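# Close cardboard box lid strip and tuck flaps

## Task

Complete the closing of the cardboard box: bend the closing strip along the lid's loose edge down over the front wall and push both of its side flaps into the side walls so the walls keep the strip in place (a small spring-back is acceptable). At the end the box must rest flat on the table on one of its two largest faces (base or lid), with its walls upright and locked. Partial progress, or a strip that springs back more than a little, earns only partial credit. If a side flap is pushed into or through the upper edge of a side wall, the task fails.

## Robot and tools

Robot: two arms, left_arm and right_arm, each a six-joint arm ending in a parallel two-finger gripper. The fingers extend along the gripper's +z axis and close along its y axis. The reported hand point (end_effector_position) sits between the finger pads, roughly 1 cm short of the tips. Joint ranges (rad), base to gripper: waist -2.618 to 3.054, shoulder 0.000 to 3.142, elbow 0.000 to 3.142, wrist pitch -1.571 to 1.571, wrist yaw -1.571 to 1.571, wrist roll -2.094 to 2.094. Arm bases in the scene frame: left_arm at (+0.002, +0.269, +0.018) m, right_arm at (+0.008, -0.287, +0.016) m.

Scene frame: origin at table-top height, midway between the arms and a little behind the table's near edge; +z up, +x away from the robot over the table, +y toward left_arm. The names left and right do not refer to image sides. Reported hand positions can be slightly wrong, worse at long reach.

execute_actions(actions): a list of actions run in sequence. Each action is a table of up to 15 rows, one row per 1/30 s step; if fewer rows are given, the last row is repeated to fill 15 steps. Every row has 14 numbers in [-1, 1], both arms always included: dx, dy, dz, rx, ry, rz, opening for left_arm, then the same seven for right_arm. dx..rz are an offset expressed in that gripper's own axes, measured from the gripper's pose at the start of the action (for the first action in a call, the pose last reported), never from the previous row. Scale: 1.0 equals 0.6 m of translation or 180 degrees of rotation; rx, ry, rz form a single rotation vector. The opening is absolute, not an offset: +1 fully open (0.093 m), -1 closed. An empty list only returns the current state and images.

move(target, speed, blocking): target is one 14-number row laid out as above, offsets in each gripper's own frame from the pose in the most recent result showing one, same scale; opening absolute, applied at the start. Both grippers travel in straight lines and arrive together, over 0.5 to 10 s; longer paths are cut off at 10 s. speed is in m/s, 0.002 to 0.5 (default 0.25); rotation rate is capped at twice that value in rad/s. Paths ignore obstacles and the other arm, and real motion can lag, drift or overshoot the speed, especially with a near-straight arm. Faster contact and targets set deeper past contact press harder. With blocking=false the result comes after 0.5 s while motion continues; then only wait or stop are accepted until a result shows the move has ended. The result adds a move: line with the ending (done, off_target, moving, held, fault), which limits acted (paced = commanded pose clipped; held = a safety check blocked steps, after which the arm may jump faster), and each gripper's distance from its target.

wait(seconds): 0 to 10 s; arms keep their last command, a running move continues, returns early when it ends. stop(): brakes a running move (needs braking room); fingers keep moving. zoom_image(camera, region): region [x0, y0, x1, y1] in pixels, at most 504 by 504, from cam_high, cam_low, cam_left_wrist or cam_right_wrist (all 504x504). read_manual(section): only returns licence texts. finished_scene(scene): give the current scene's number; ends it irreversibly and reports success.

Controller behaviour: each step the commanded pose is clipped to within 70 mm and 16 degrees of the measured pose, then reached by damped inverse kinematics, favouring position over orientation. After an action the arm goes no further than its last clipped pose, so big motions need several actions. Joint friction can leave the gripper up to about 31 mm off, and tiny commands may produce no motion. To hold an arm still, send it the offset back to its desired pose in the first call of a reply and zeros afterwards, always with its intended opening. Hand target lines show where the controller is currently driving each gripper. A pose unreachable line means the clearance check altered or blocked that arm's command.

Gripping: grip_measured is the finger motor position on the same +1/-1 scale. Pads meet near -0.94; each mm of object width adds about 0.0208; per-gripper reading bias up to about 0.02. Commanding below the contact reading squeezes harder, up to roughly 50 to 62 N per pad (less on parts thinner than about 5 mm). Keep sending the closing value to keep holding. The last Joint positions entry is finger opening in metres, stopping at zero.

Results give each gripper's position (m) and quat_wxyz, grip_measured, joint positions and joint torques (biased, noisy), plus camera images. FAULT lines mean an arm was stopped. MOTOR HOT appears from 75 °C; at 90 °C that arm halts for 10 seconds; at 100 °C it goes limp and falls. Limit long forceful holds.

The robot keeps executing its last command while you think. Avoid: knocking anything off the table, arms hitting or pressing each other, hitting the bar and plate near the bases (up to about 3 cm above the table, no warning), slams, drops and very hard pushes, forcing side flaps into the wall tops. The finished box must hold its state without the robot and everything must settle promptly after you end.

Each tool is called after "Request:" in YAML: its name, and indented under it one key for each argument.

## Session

Request:
execute_actions:
  actions: []

Scene clock: 0.00 s.
left_arm: end_effector_position=(+0.3763, +0.3088, +0.4194) grip_measured=+0.990 end_effector_quat_wxyz=(+0.703, -0.036, +0.710, +0.032) | right_arm: end_effector_position=(+0.3884, -0.2898, +0.4209) grip_measured=+1.000 end_effector_quat_wxyz=(+0.710, +0.011, +0.703, +0.026)
Joint positions: left_arm=[-0.005  1.039  1.055 -0.017 -0.016  0.012  0.093] | right_arm=[-0.016  1.041  1.054  0.017  0.013  0.017  0.093]
Joint velocities: left_arm=[-0.017 -0.012 -0.017  0.11  -0.066 -0.037  0.001] | right_arm=[ 0.017  0.002  0.007 -0.037 -0.022  0.037  0.   ]
Joint torques (N m, as the arm reports them, + toward a larger angle): no reading
Motor temperatures (°C, as the motors report them): left_arm=[24 34 33 27 24 23] | right_arm=[25 37 30 31 22 24]
Hand target (left_arm): +0.376, +0.309, +0.419; +0.703, -0.036, +0.710, +0.032
Hand target (right_arm): +0.388, -0.290, +0.421; +0.710, +0.011, +0.703, +0.026

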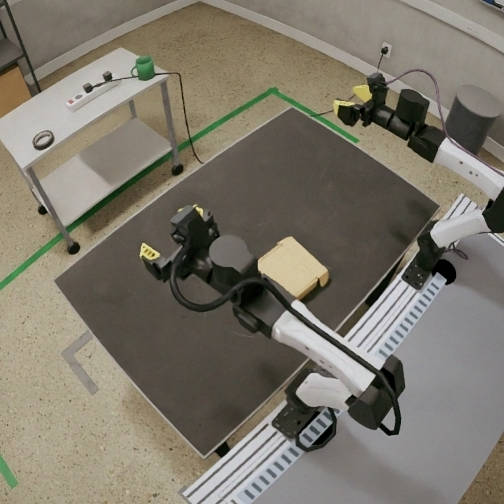

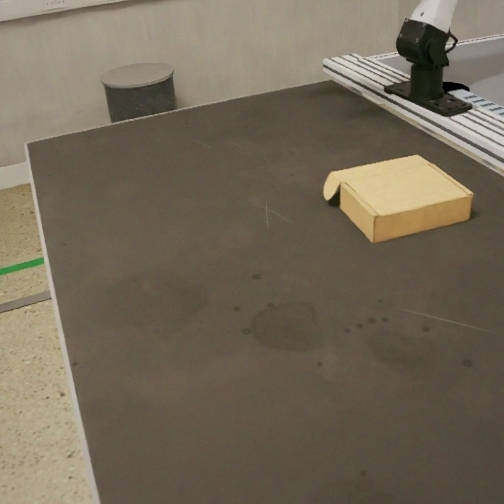

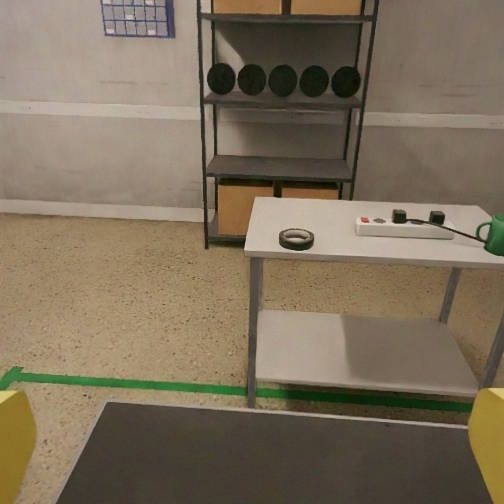

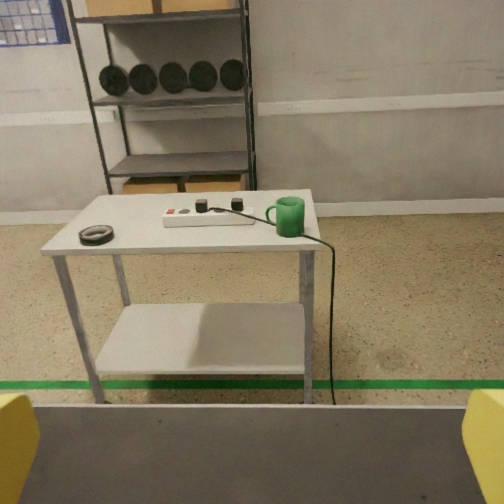

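Request:
move:
  target: [0.2,-0.05,-0.2,0,0.5,0,0.5,0.12,0.4,-0.2,0,0.5,0,0.5]
  speed: 0.3

Scene clock: 11.37 s.
left_arm: end_effector_position=(+0.2672, +0.2709, +0.3043) grip_measured=+0.502 end_effector_quat_wxyz=(+0.176, -0.037, +0.984, -0.006) | right_arm: end_effector_position=(+0.2633, -0.0505, +0.3535) grip_measured=+0.502 end_effector_quat_wxyz=(+0.194, -0.016, +0.965, +0.175)
Joint positions: left_arm=[-0.117  1.378  1.738 -1.571 -0.029 -0.099  0.069] | right_arm=[ 0.761  1.657  2.143 -1.539  0.062  0.752  0.069]
Joint velocities: left_arm=[-0.007 -0.002 -0.012 -0.051 -0.066 -0.095 -0.   ] | right_arm=[-0.032  0.012 -0.002  0.037 -0.037 -0.066  0.001]
Joint torques (N m, as the arm reports them, + toward a larger angle): left_arm=[-1.34 -6.44  4.94  1.25  0.06  0.02] | right_arm=[-0.55 -5.87  7.43  1.17 -0.23 -0.02]
Motor temperatures (°C, as the motors report them): left_arm=[24 34 35 30 24 23] | right_arm=[25 37 33 34 22 24]
Hand target (left_arm): +0.257, +0.268, +0.301; +0.165, -0.035, +0.986, -0.010
Hand target (right_arm): +0.264, -0.049, +0.355; +0.186, -0.011, +0.965, +0.182
Off the commanded pose (left_arm): 0.010 m, 21 deg; orientation clipped at the last step of the last action.
Off the commanded pose (right_arm): 0.007 m, 28 deg; orientation clipped at the last step of the last action.
joint sent to its limit (left arm) — the command would take joint 4 (wrist pitch) past its lower limit, so that joint was sent only as far as its limit.
joint sent to its limit (right arm) — the command would take joint 4 (wrist pitch) past its lower limit, so that joint was sent only as far as its limit.
move: off_target (left_arm, right_arm); limits=paced

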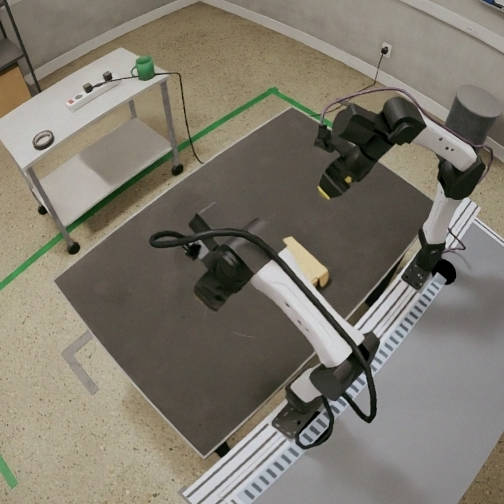

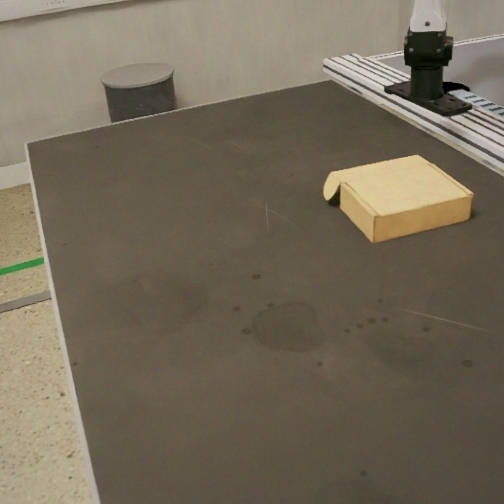

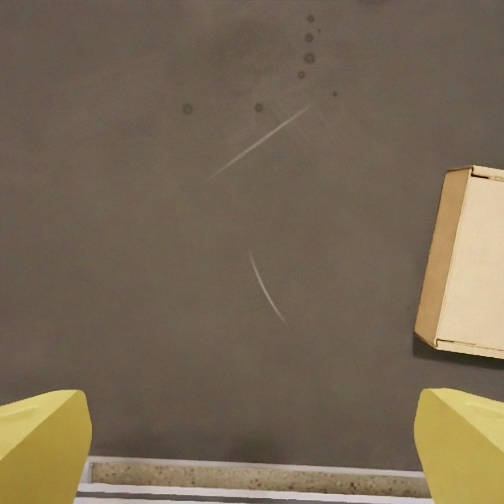

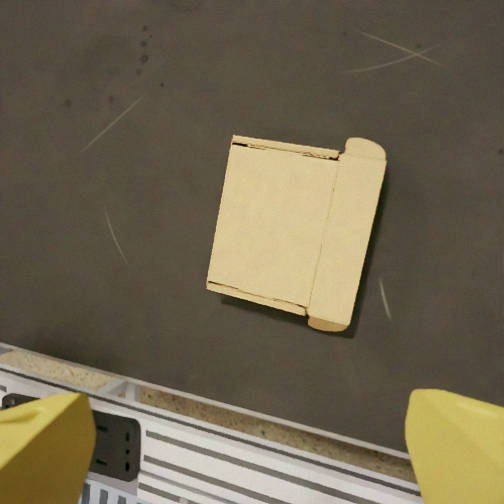

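Request:
move:
  target: [0.078,-0.355,0.343,0,0.112,0,0.0,0.223,-0.252,0.384,-0.273,-0.163,-0.355,0.6]
  speed: 0.25

Scene clock: 52.80 s.
left_arm: end_effector_position=(+0.3118, +0.0607, +0.1094) grip_measured=+0.002 end_effector_quat_wxyz=(+0.004, -0.034, +0.999, -0.009) | right_arm: end_effector_position=(+0.2324, -0.1134, +0.0504) grip_measured=+0.598 end_effector_quat_wxyz=(+0.438, -0.547, +0.590, +0.401)
Joint positions: left_arm=[-0.687  1.957  1.615 -1.216 -0.008 -0.669  0.045] | right_arm=[ 0.024  1.712  0.404  0.181 -1.202 -1.128  0.074]
Joint velocities: left_arm=[-0.012 -0.007 -0.012  0.037 -0.066  0.051 -0.   ] | right_arm=[-0.002 -0.017 -0.017 -0.066 -0.037 -0.125  0.   ]
Joint torques (N m, as the arm reports them, + toward a larger angle): left_arm=[-1.39 -9.45  9.27  0.72  0.04  0.  ] | right_arm=[-0.54 -4.26  5.19  0.78 -0.72 -0.15]
Motor temperatures (°C, as the motors report them): left_arm=[24 37 35 28 24 23] | right_arm=[25 37 37 33 22 24]
Hand target (left_arm): +0.316, +0.052, +0.106; +0.005, -0.032, +0.999, -0.015
Hand target (right_arm): +0.236, -0.115, +0.051; -0.438, +0.543, -0.591, -0.406
Off the commanded pose (left_arm): 0.011 m, 1 deg.
Off the commanded pose (right_arm): 0.010 m, 2 deg.
move: off_target (left_arm)

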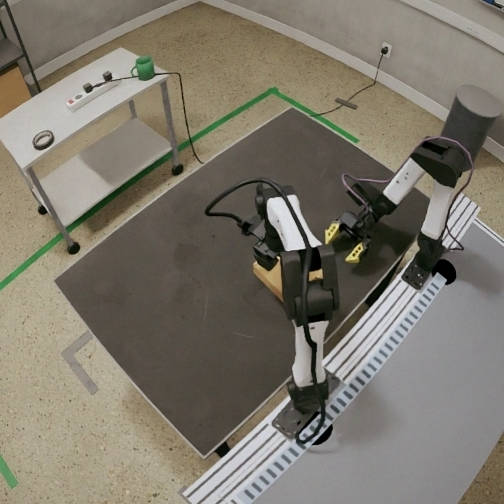

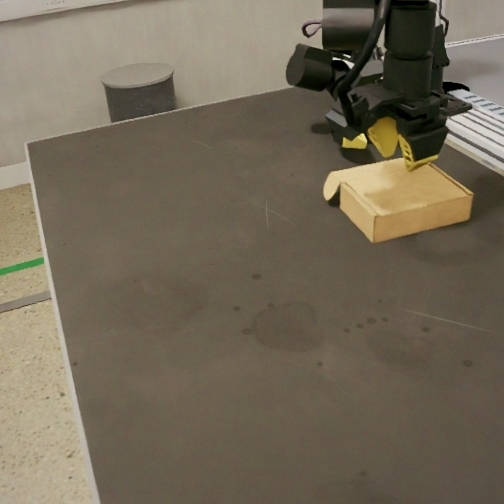

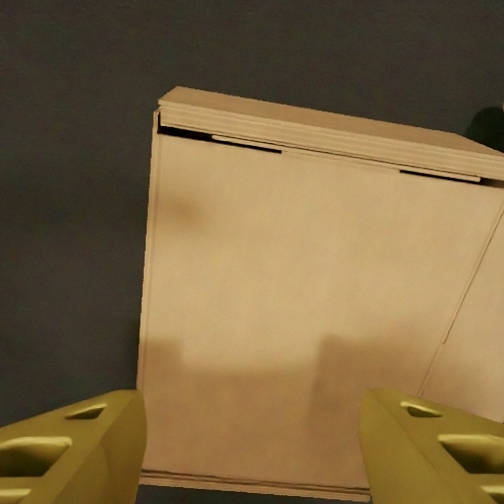

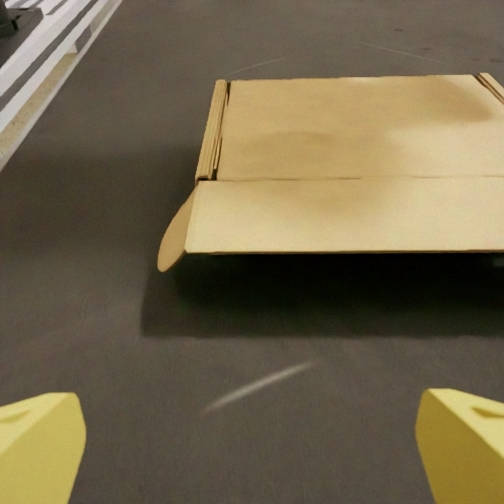

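Request:
move:
  target: [0,-0.022,0.11,0,0,0,0.0,0.047,0,0.012,0,0,0,1.0]
  speed: 0.08

Scene clock: 62.77 s.
left_arm: end_effector_position=(+0.3190, +0.0468, +0.0587) grip_measured=+0.002 end_effector_quat_wxyz=(+0.014, -0.036, +0.999, -0.017) | right_arm: end_effector_position=(+0.2347, -0.1122, +0.0248) grip_measured=+1.000 end_effector_quat_wxyz=(+0.439, -0.552, +0.586, +0.399)
Joint positions: left_arm=[-0.703  2.023  1.504 -1.013 -0.008 -0.69   0.045] | right_arm=[ 0.024  1.867  0.404  0.324 -1.203 -1.152  0.093]
Joint velocities: left_arm=[-0.017  0.007  0.017 -0.037  0.007 -0.037 -0.   ] | right_arm=[-0.022 -0.007 -0.002  0.037 -0.095 -0.051  0.   ]
Joint torques (N m, as the arm reports them, + toward a larger angle): left_arm=[-1.59 -9.87  5.63  0.88 -0.04 -0.02] | right_arm=[-0.49 -5.11  2.5   0.95 -0.63 -0.12]
Motor temperatures (°C, as the motors report them): left_arm=[24 38 36 27 24 23] | right_arm=[25 37 36 32 22 24]
Hand target (left_arm): +0.313, +0.045, +0.044; +0.004, -0.034, +0.999, -0.009
Hand target (right_arm): +0.232, -0.115, +0.021; -0.437, +0.547, -0.590, -0.401
Off the commanded pose (left_arm): 0.016 m, 1 deg.
Off the commanded pose (right_arm): 0.005 m, 1 deg.
move: off_target (left_arm)

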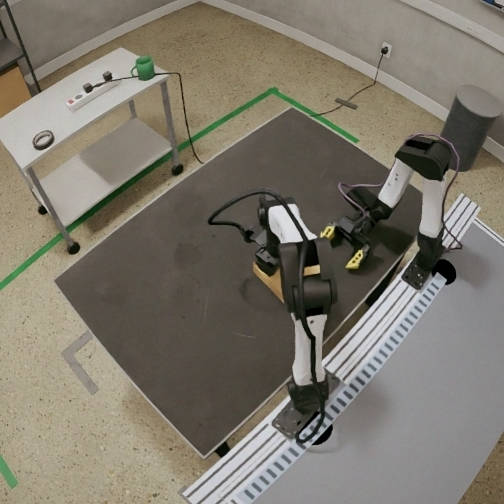

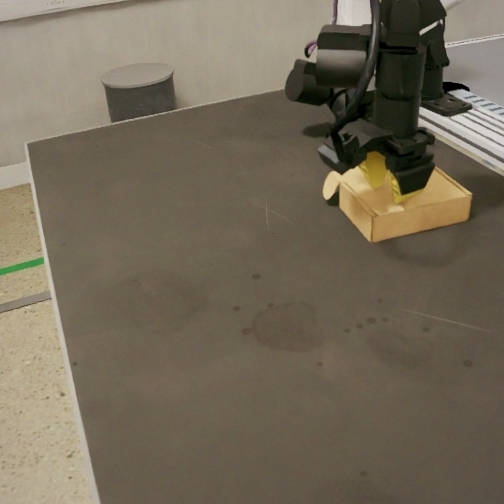

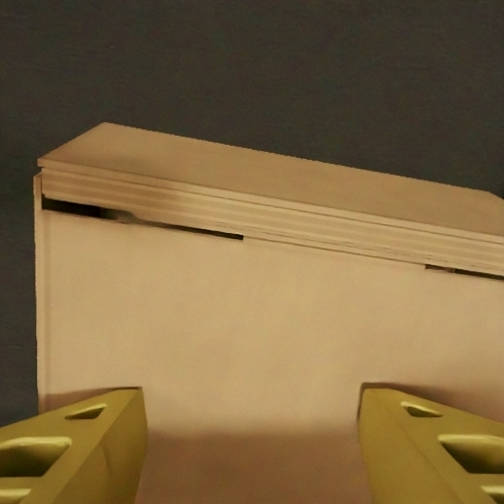

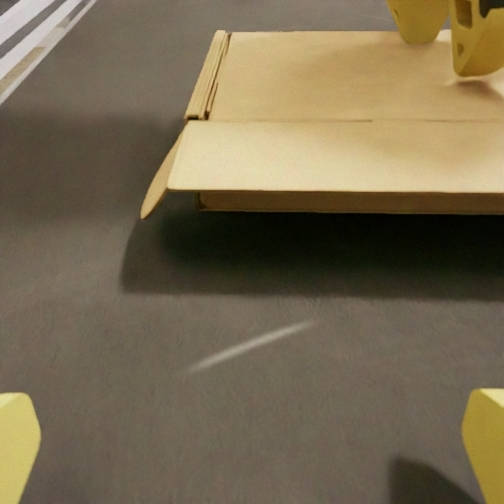

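Request:
move:
  target: [0.005,0,0.045,0,0,0,0.0,-0.032,0.008,0.13,0,0,0,1.0]
  speed: 0.06

Scene clock: 69.07 s.
left_arm: end_effector_position=(+0.3234, +0.0475, +0.0558) grip_measured=+0.002 end_effector_quat_wxyz=(+0.028, -0.037, +0.999, -0.016) | right_arm: end_effector_position=(+0.2433, -0.0329, +0.0272) grip_measured=+1.000 end_effector_quat_wxyz=(+0.448, -0.544, +0.586, +0.400)
Joint positions: left_arm=[-0.703  2.02   1.486 -0.978 -0.028 -0.691  0.045] | right_arm=[ 0.357  2.04   0.38   1.072 -0.98  -0.549  0.093]
Joint velocities: left_arm=[-0.002 -0.017 -0.007 -0.007  0.007  0.022 -0.001] | right_arm=[-0.012  0.002  0.007  0.037 -0.007  0.095  0.   ]
Joint torques (N m, as the arm reports them, + toward a larger angle): left_arm=[-1.21 -9.51  3.41  1.39  0.15  0.  ] | right_arm=[ 1.73 -6.27  1.6   1.89 -0.32 -0.07]
Motor temperatures (°C, as the motors report them): left_arm=[24 39 36 27 24 23] | right_arm=[25 37 35 33 22 24]
Hand target (left_arm): +0.316, +0.046, +0.033; +0.013, -0.037, +0.999, -0.016
Hand target (right_arm): +0.235, -0.030, +0.024; -0.443, +0.547, -0.585, -0.403
Off the commanded pose (left_arm): 0.025 m, 2 deg.
Off the commanded pose (right_arm): 0.010 m, 1 deg.
move: off_target (left_arm)

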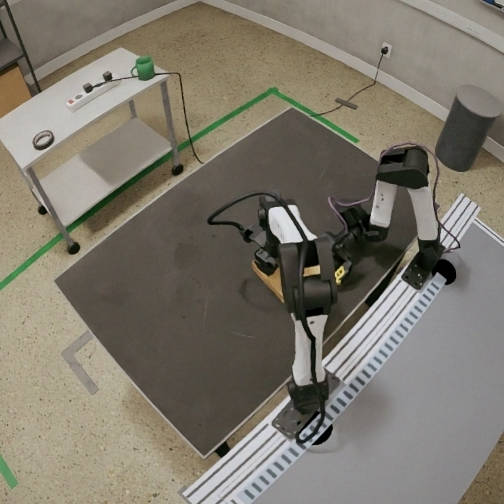

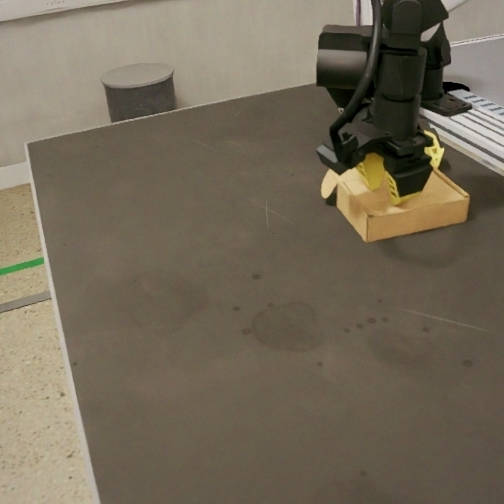

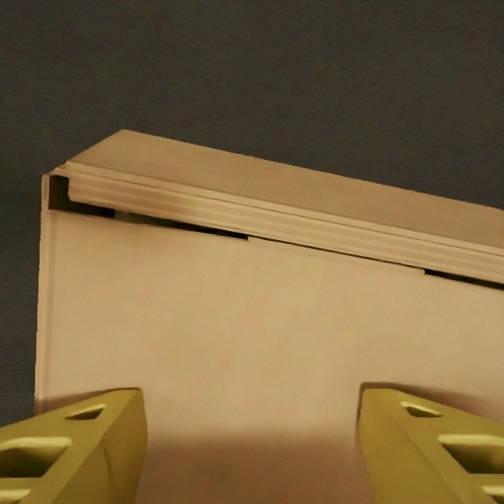

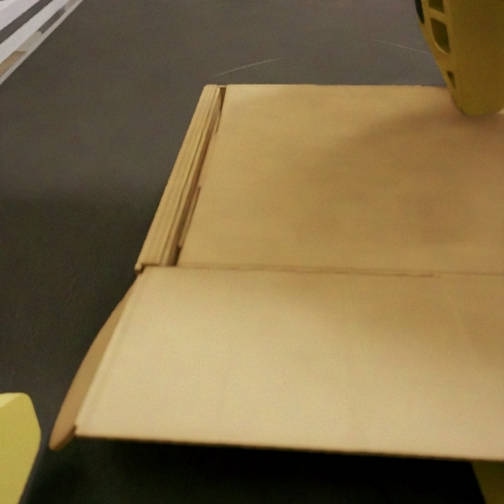

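Request:
execute_actions:
  actions:
    - [[0.014,0,0.038,0,0.009,0,0.0,0.02,0,0.022,0,0,0,1.0]]
    - [[0.014,0,0.038,0,0.009,0,0.0,0.008,0,0.005,0,0,0,1.0]]
    - [[0.014,0,0.038,0,0.009,0,0.0,0,0,0,0,0,0,0.4]]
    - [[0.014,0,0.038,0,0.009,0,0.0,0,0,0,0,0,0,-0.1]]
    - [[0.014,0,0.038,0,0.009,0,0.0,0,0,0,0,0,0,-0.1]]

Scene clock: 81.20 s.
left_arm: end_effector_position=(+0.3272, +0.0473, +0.0560) grip_measured=+0.002 end_effector_quat_wxyz=(+0.037, -0.037, +0.999, -0.015) | right_arm: end_effector_position=(+0.2431, -0.0281, +0.0244) grip_measured=-0.098 end_effector_quat_wxyz=(-0.463, +0.541, -0.571, -0.409)
Joint positions: left_arm=[-0.703  2.02   1.486 -0.964 -0.04  -0.691  0.045] | right_arm=[ 0.365  2.131  0.383  1.229 -0.998 -0.506  0.04 ]
Joint velocities: left_arm=[-0.012 -0.022 -0.002  0.037  0.007  0.066 -0.   ] | right_arm=[-0.022 -0.002 -0.007 -0.066  0.007 -0.007  0.001]
Joint torques (N m, as the arm reports them, + toward a larger angle): left_arm=[-1.05 -9.72  3.39  1.4   0.11  0.  ] | right_arm=[ 0.27 -7.76  2.15  1.67 -0.37 -0.11]
Motor temperatures (°C, as the motors report them): left_arm=[24 40 35 28 24 23] | right_arm=[25 37 33 35 22 24]
Hand target (left_arm): +0.320, +0.046, +0.034; +0.022, -0.037, +0.999, -0.015
Hand target (right_arm): +0.243, -0.028, +0.024; -0.463, +0.541, -0.571, -0.408
Off the commanded pose (left_arm): 0.024 m, 2 deg.
Off the commanded pose (right_arm): 0.000 m, 0 deg.

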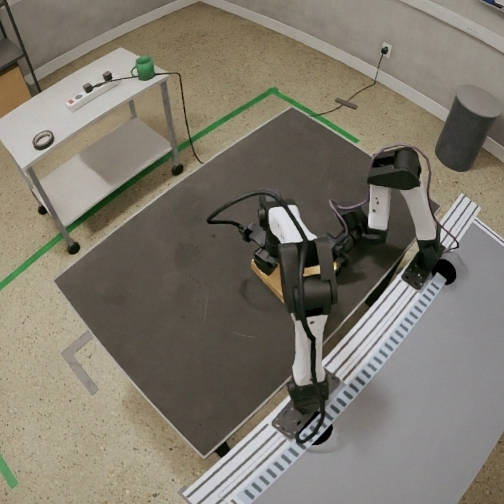

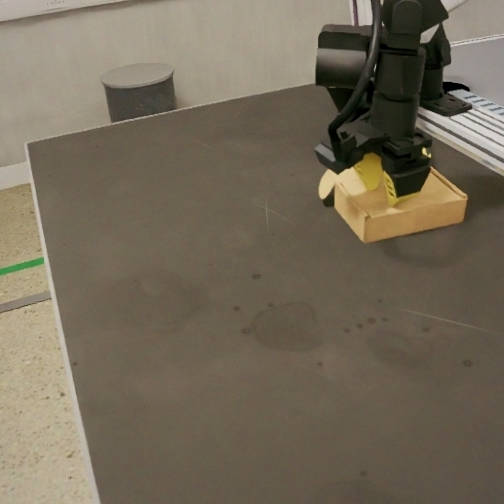

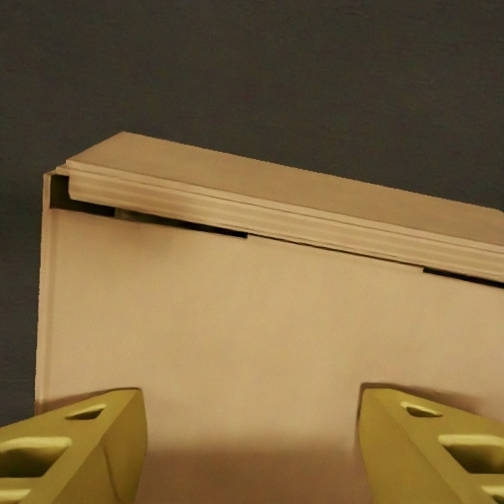

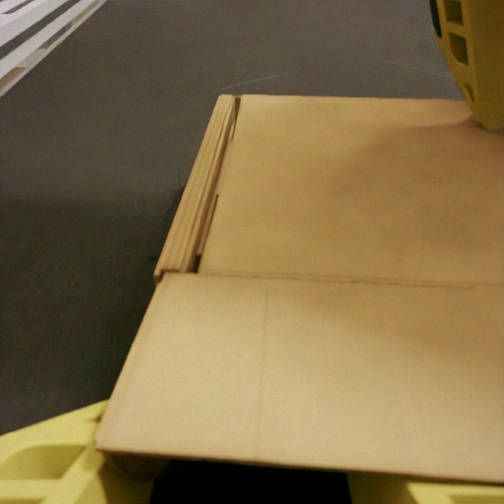

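Request:
execute_actions:
  actions:
    - [[0.014,0,0.038,0,0.009,0,0.0,0,0,0,0,0,0,1.0]]
    - [[0.014,0,0.038,0,0.009,0,0.0,0.012,0,-0.05,0,0,0,1.0]]
    - [[0.014,0,0.038,0,0.009,0,0.0,0.012,0.02,-0.05,0,0,0,1.0]]
    - [[0.014,0,0.038,0,0.009,0,0.0,0.012,0.02,-0.05,0,0,0,1.0]]
    - [[0.014,0,0.038,0,0.009,0,0.0,0,0,0,0,0,0,1.0]]

Scene clock: 88.97 s.
left_arm: end_effector_position=(+0.3314, +0.0478, +0.0564) grip_measured=+0.002 end_effector_quat_wxyz=(+0.047, -0.039, +0.998, -0.013) | right_arm: end_effector_position=(+0.2335, -0.1120, +0.0270) grip_measured=+1.000 end_effector_quat_wxyz=(+0.492, -0.542, +0.564, +0.382)
Joint positions: left_arm=[-0.703  2.02   1.486 -0.951 -0.056 -0.692  0.045] | right_arm=[ 0.018  1.956  0.283  0.8   -1.234 -0.974  0.093]
Joint velocities: left_arm=[-0.002 -0.017 -0.007  0.051 -0.051  0.051 -0.001] | right_arm=[ 0.002 -0.007 -0.022 -0.037 -0.11  -0.022  0.   ]
Joint torques (N m, as the arm reports them, + toward a larger angle): left_arm=[-1.   -9.69  3.64  1.47  0.08  0.02] | right_arm=[ 0.35 -6.1   2.33  1.27 -0.51 -0.04]
Motor temperatures (°C, as the motors report them): left_arm=[24 41 35 28 24 23] | right_arm=[25 38 33 35 22 24]
Hand target (left_arm): +0.324, +0.047, +0.034; +0.032, -0.039, +0.999, -0.013
Hand target (right_arm): +0.234, -0.112, +0.027; -0.493, +0.542, -0.564, -0.382
Off the commanded pose (left_arm): 0.024 m, 2 deg.
Off the commanded pose (right_arm): 0.000 m, 0 deg.

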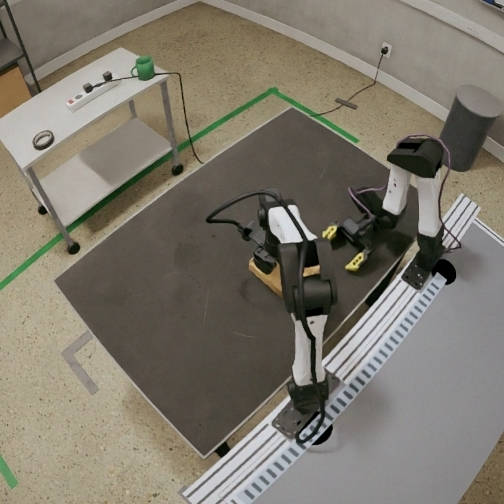

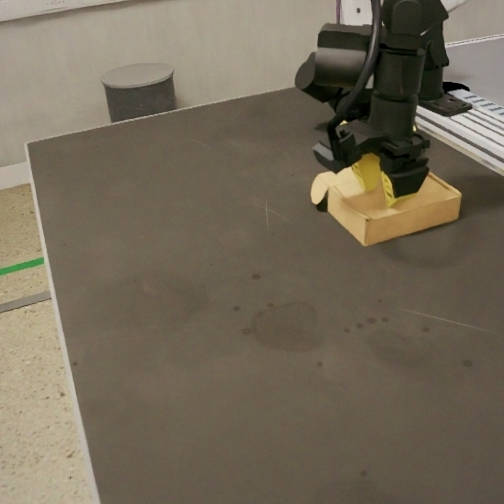

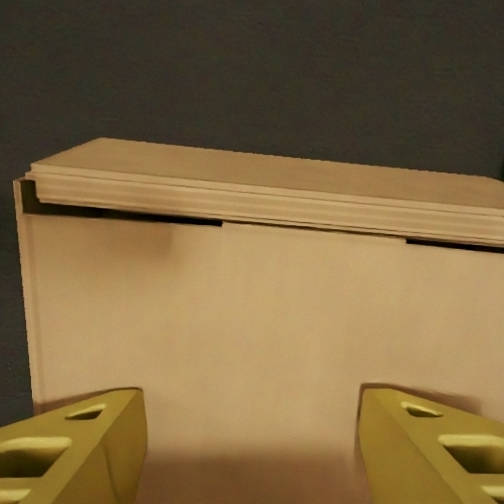

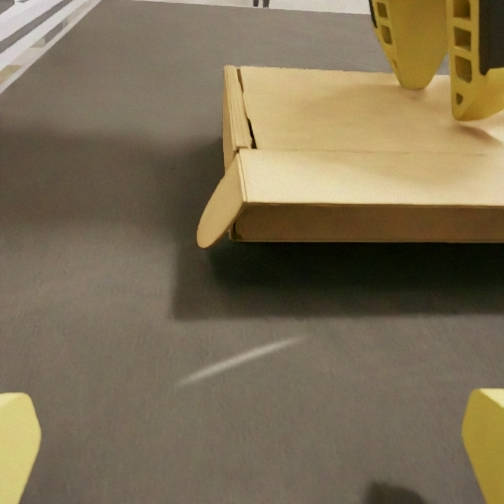

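Request:
move:
  target: [0.02,0,0.04,0,0.02,0,0.0,-0.02,-0.03,0.138,-0.045,0,0.033,1.0]
  speed: 0.07

Request:
execute_actions:
  actions:
    - [[0.02,0,0.04,0,0.02,0,0.0,0,0,0,0,0,0,0.0]]
    - [[0.02,0,0.04,0,0.02,0,0.0,0,0,0,0,0,0,-0.45]]
    - [[0.02,0,0.04,0,0.02,0,0.0,0,0,0,0,0,0,-0.45]]

Scene clock: 110.30 s.
left_arm: end_effector_position=(+0.3318, +0.0483, +0.0579) grip_measured=+0.002 end_effector_quat_wxyz=(+0.048, -0.040, +0.998, -0.014) | right_arm: end_effector_position=(+0.2574, -0.0375, +0.0286) grip_measured=+1.000 end_effector_quat_wxyz=(-0.442, +0.543, -0.557, -0.447)
Joint positions: left_arm=[-0.701  2.016  1.486 -0.952 -0.054 -0.692  0.045] | right_arm=[ 0.284  2.103  0.487  0.979 -1.149 -0.595  0.093]
Joint velocities: left_arm=[-0.007 -0.022  0.012  0.007  0.007  0.051 -0.   ] | right_arm=[-0.002  0.007 -0.002  0.051 -0.007  0.081  0.   ]
Joint torques (N m, as the arm reports them, + toward a larger angle): left_arm=[-0.71 -8.41  4.99  1.09  0.3   0.03] | right_arm=[ 2.08 -6.31  4.51  1.47 -0.23  0.06]
Motor temperatures (°C, as the motors report them): left_arm=[24 42 34 28 24 23] | right_arm=[25 38 32 34 22 24]
Hand target (left_arm): +0.321, +0.047, +0.033; +0.015, -0.039, +0.999, -0.014
Hand target (right_arm): +0.261, -0.030, +0.024; -0.435, +0.543, -0.562, -0.448
Off the commanded pose (left_arm): 0.028 m, 4 deg.
Off the commanded pose (right_arm): 0.010 m, 1 deg.
move: off_target (left_arm)

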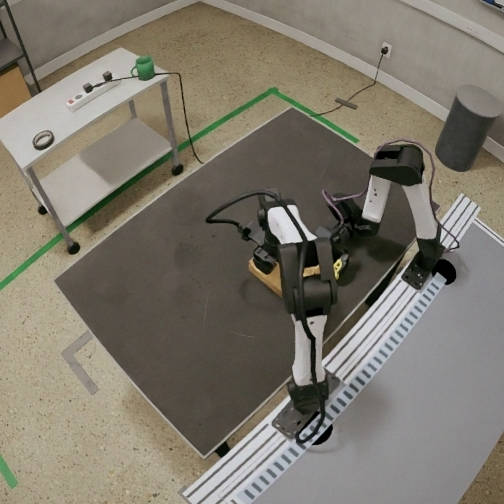

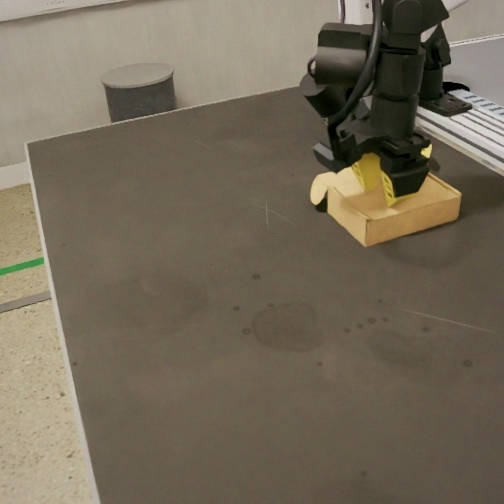

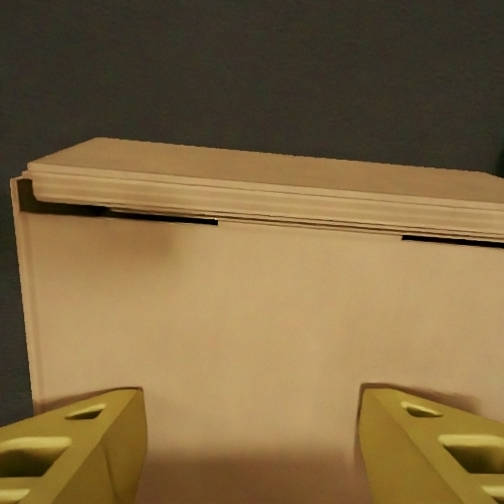

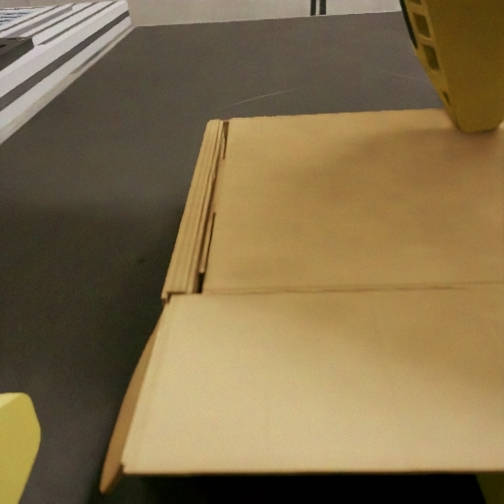

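Scene clock: 111.80 s.
left_arm: end_effector_position=(+0.3368, +0.0485, +0.0582) grip_measured=+0.002 end_effector_quat_wxyz=(+0.053, -0.045, +0.997, -0.020) | right_arm: end_effector_position=(+0.2552, -0.0374, +0.0289) grip_measured=-0.448 end_effector_quat_wxyz=(-0.438, +0.543, -0.556, -0.453)
Joint positions: left_arm=[-0.692  2.016  1.486 -0.936 -0.051 -0.692  0.045] | right_arm=[ 0.284  2.103  0.487  0.972 -1.161 -0.595  0.024]
Joint velocities: left_arm=[-0.002 -0.007 -0.007  0.007 -0.007 -0.022 -0.001] | right_arm=[ 0.002 -0.007  0.002 -0.007  0.022  0.081 -0.   ]
Joint torques (N m, as the arm reports them, + toward a larger angle): left_arm=[-0.65 -8.61  5.12  1.1   0.29  0.05] | right_arm=[ 0.28 -8.1   2.76  1.49 -0.48 -0.07]
Motor temperatures (°C, as the motors report them): left_arm=[24 42 34 28 24 23] | right_arm=[25 38 32 34 22 24]
Hand target (left_arm): +0.327, +0.047, +0.034; +0.022, -0.044, +0.999, -0.021
Hand target (right_arm): +0.255, -0.037, +0.029; -0.438, +0.543, -0.556, -0.453
Off the commanded pose (left_arm): 0.027 m, 4 deg.
Off the commanded pose (right_arm): 0.000 m, 0 deg.

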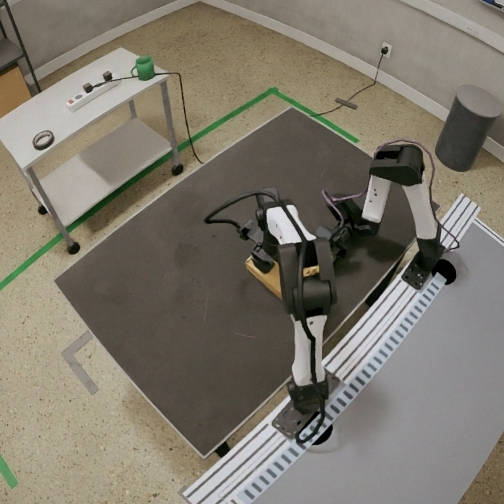

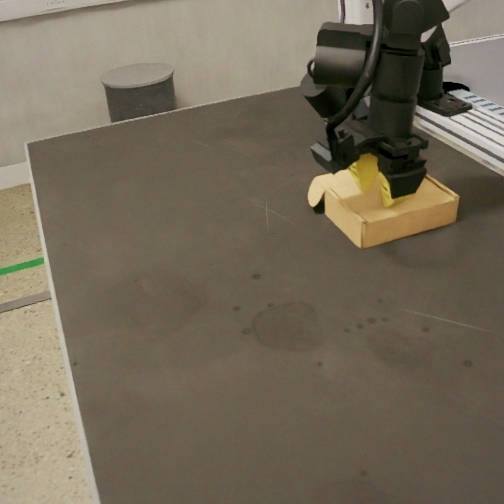

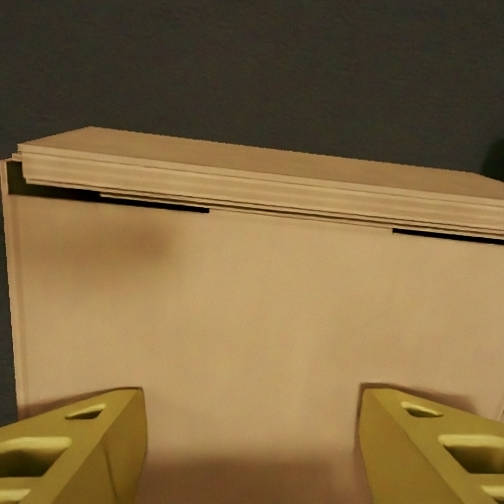

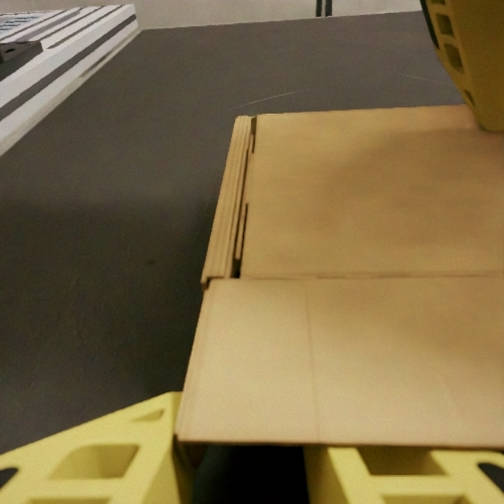

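Request:
move:
  target: [0.02,0,0.04,0,0.02,0,0.0,0.028,-0.025,0.015,0,0,0,0.6]
  speed: 0.04

Scene clock: 116.10 s.
left_arm: end_effector_position=(+0.3370, +0.0488, +0.0583) grip_measured=+0.002 end_effector_quat_wxyz=(+0.054, -0.045, +0.997, -0.019) | right_arm: end_effector_position=(+0.2623, -0.0322, +0.0279) grip_measured=+0.598 end_effector_quat_wxyz=(-0.460, +0.557, -0.523, -0.454)
Joint positions: left_arm=[-0.692  2.016  1.486 -0.936 -0.053 -0.692  0.045] | right_arm=[ 0.284  2.174  0.529  1.061 -1.2   -0.609  0.074]
Joint velocities: left_arm=[-0.012 -0.012 -0.017 -0.11  -0.007 -0.081 -0.   ] | right_arm=[-0.012 -0.002 -0.012  0.022 -0.007  0.007 -0.001]
Joint torques (N m, as the arm reports them, + toward a larger angle): left_arm=[-0.59 -8.6   5.1   1.1   0.32  0.03] | right_arm=[ 0.13 -5.42  4.3   1.08 -0.15  0.03]
Motor temperatures (°C, as the motors report them): left_arm=[24 42 34 27 24 23] | right_arm=[25 38 32 34 22 24]
Hand target (left_arm): +0.327, +0.047, +0.034; +0.022, -0.044, +0.999, -0.021
Hand target (right_arm): +0.268, -0.033, +0.011; -0.439, +0.542, -0.555, -0.453
Off the commanded pose (left_arm): 0.027 m, 4 deg.
Off the commanded pose (right_arm): 0.019 m, 5 deg.
move: off_target (left_arm, right_arm)

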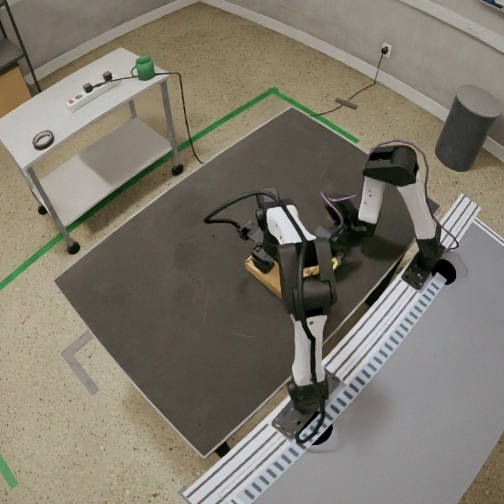

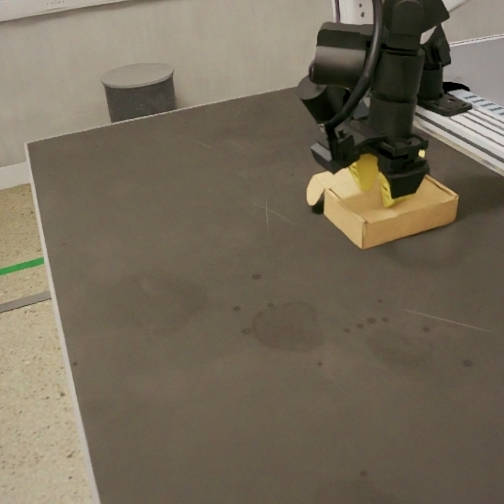

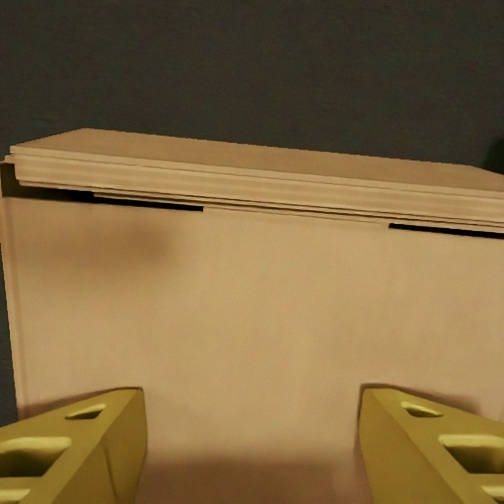

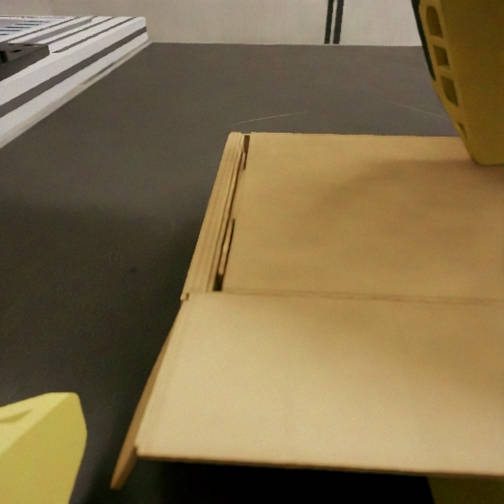

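Request:
move:
  target: [0.02,0,0.04,0,0.02,0,0.0,0.015,-0.01,0.0,0,0.065,0,0.6]
  speed: 0.04

Request:
execute_actions:
  actions:
    - [[0.02,0,0.04,0,0.02,0,0.0,0,0,0,0,0,0,0.0]]
    - [[0.02,0,0.04,0,0.02,0,0.0,0,0,0,0,0,0,-0.3]]
    - [[0.02,0,0.04,0,0.02,0,0.0,0,0,0,0,0,0,-0.3]]

Scene clock: 137.17 s.
left_arm: end_effector_position=(+0.3369, +0.0480, +0.0583) grip_measured=+0.002 end_effector_quat_wxyz=(+0.053, -0.045, +0.997, -0.022) | right_arm: end_effector_position=(+0.2651, -0.0382, +0.0167) grip_measured=+0.598 end_effector_quat_wxyz=(-0.405, +0.593, -0.569, -0.401)
Joint positions: left_arm=[-0.692  2.016  1.486 -0.934 -0.049 -0.692  0.045] | right_arm=[ 0.293  2.013  0.592  0.523 -1.061 -0.875  0.074]
Joint velocities: left_arm=[-0.017 -0.007  0.017 -0.022 -0.037 -0.022 -0.001] | right_arm=[ 0.012 -0.012 -0.002 -0.022  0.007 -0.037 -0.   ]
Joint torques (N m, as the arm reports them, + toward a larger angle): left_arm=[-0.57 -8.62  5.21  1.08  0.3   0.04] | right_arm=[ 1.58 -9.11  4.95  1.09 -0.41 -0.11]
Motor temperatures (°C, as the motors report them): left_arm=[24 42 34 27 24 23] | right_arm=[25 38 32 33 22 24]
Hand target (left_arm): +0.327, +0.047, +0.034; +0.022, -0.044, +0.999, -0.021
Hand target (right_arm): +0.269, -0.033, +0.019; -0.405, +0.600, -0.567, -0.393
Off the commanded pose (left_arm): 0.027 m, 4 deg.
Off the commanded pose (right_arm): 0.006 m, 1 deg.
move: off_target (left_arm)

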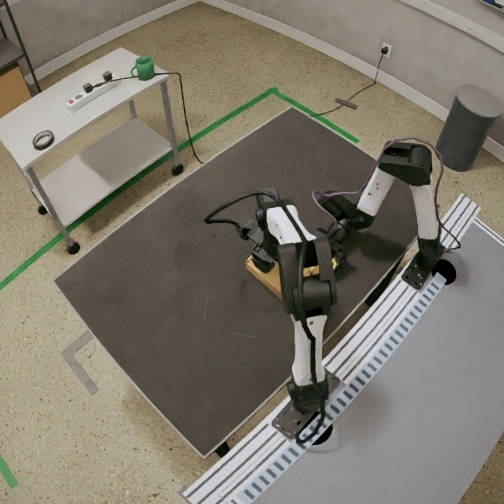

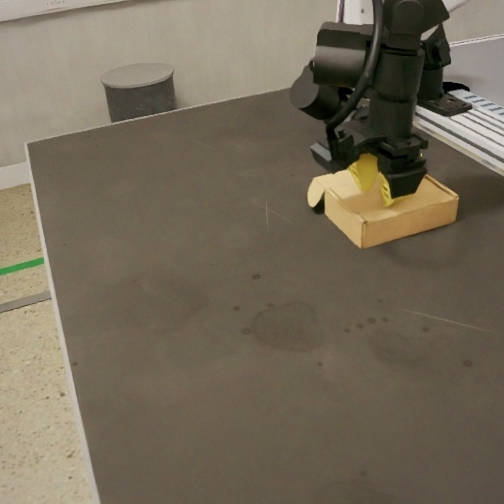

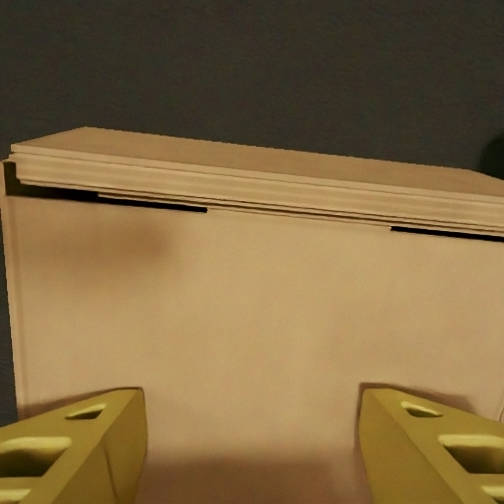

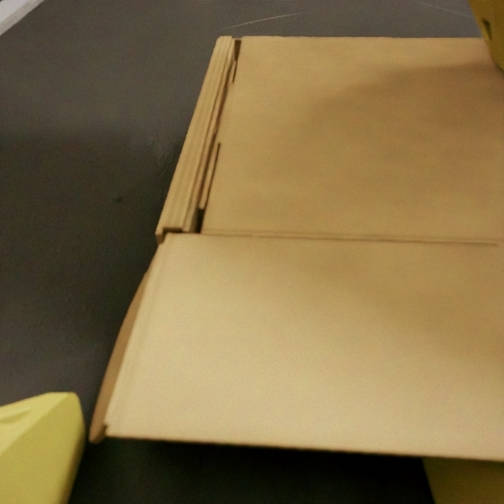

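Scene clock: 138.67 s.
left_arm: end_effector_position=(+0.3370, +0.0474, +0.0583) grip_measured=+0.002 end_effector_quat_wxyz=(+0.053, -0.045, +0.997, -0.023) | right_arm: end_effector_position=(+0.2651, -0.0382, +0.0167) grip_measured=-0.298 end_effector_quat_wxyz=(-0.405, +0.593, -0.568, -0.401)
Joint positions: left_arm=[-0.692  2.016  1.486 -0.932 -0.046 -0.692  0.045] | right_arm=[ 0.293  2.013  0.592  0.523 -1.061 -0.877  0.031]
Joint velocities: left_arm=[ 0.012 -0.022  0.002 -0.081  0.037  0.007  0.   ] | right_arm=[-0.002 -0.002  0.002 -0.066  0.007  0.007 -0.   ]
Joint torques (N m, as the arm reports them, + toward a larger angle): left_arm=[-0.7  -8.53  5.15  1.12  0.3   0.02] | right_arm=[ 0.18 -8.39  3.54  1.26 -0.55 -0.06]
Motor temperatures (°C, as the motors report them): left_arm=[24 42 34 27 24 23] | right_arm=[25 38 32 33 22 24]
Hand target (left_arm): +0.327, +0.045, +0.034; +0.022, -0.044, +0.998, -0.024
Hand target (right_arm): +0.265, -0.038, +0.017; -0.405, +0.593, -0.569, -0.401
Off the commanded pose (left_arm): 0.027 m, 4 deg.
Off the commanded pose (right_arm): 0.000 m, 0 deg.

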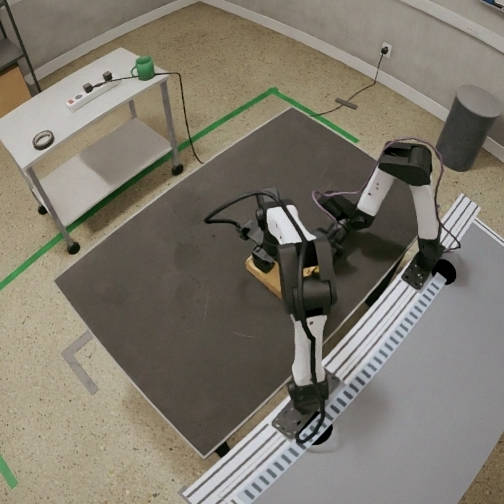

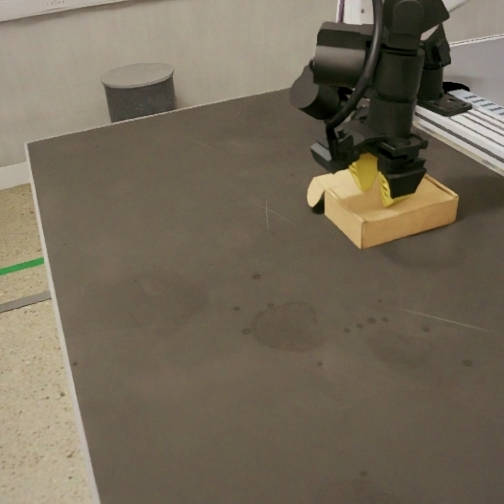

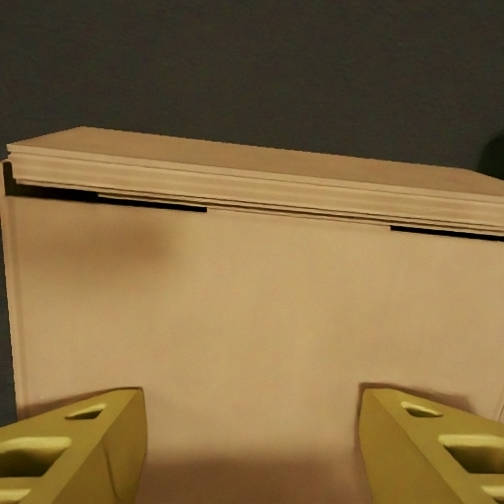

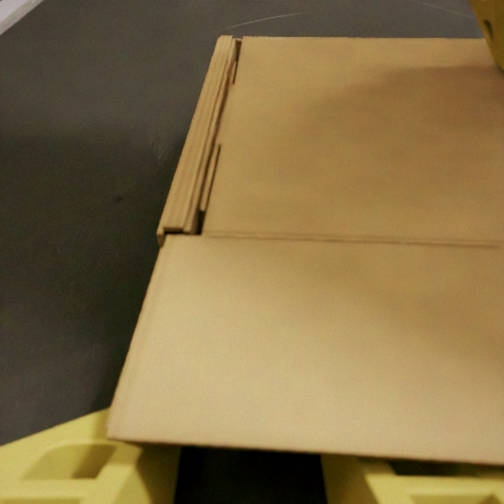

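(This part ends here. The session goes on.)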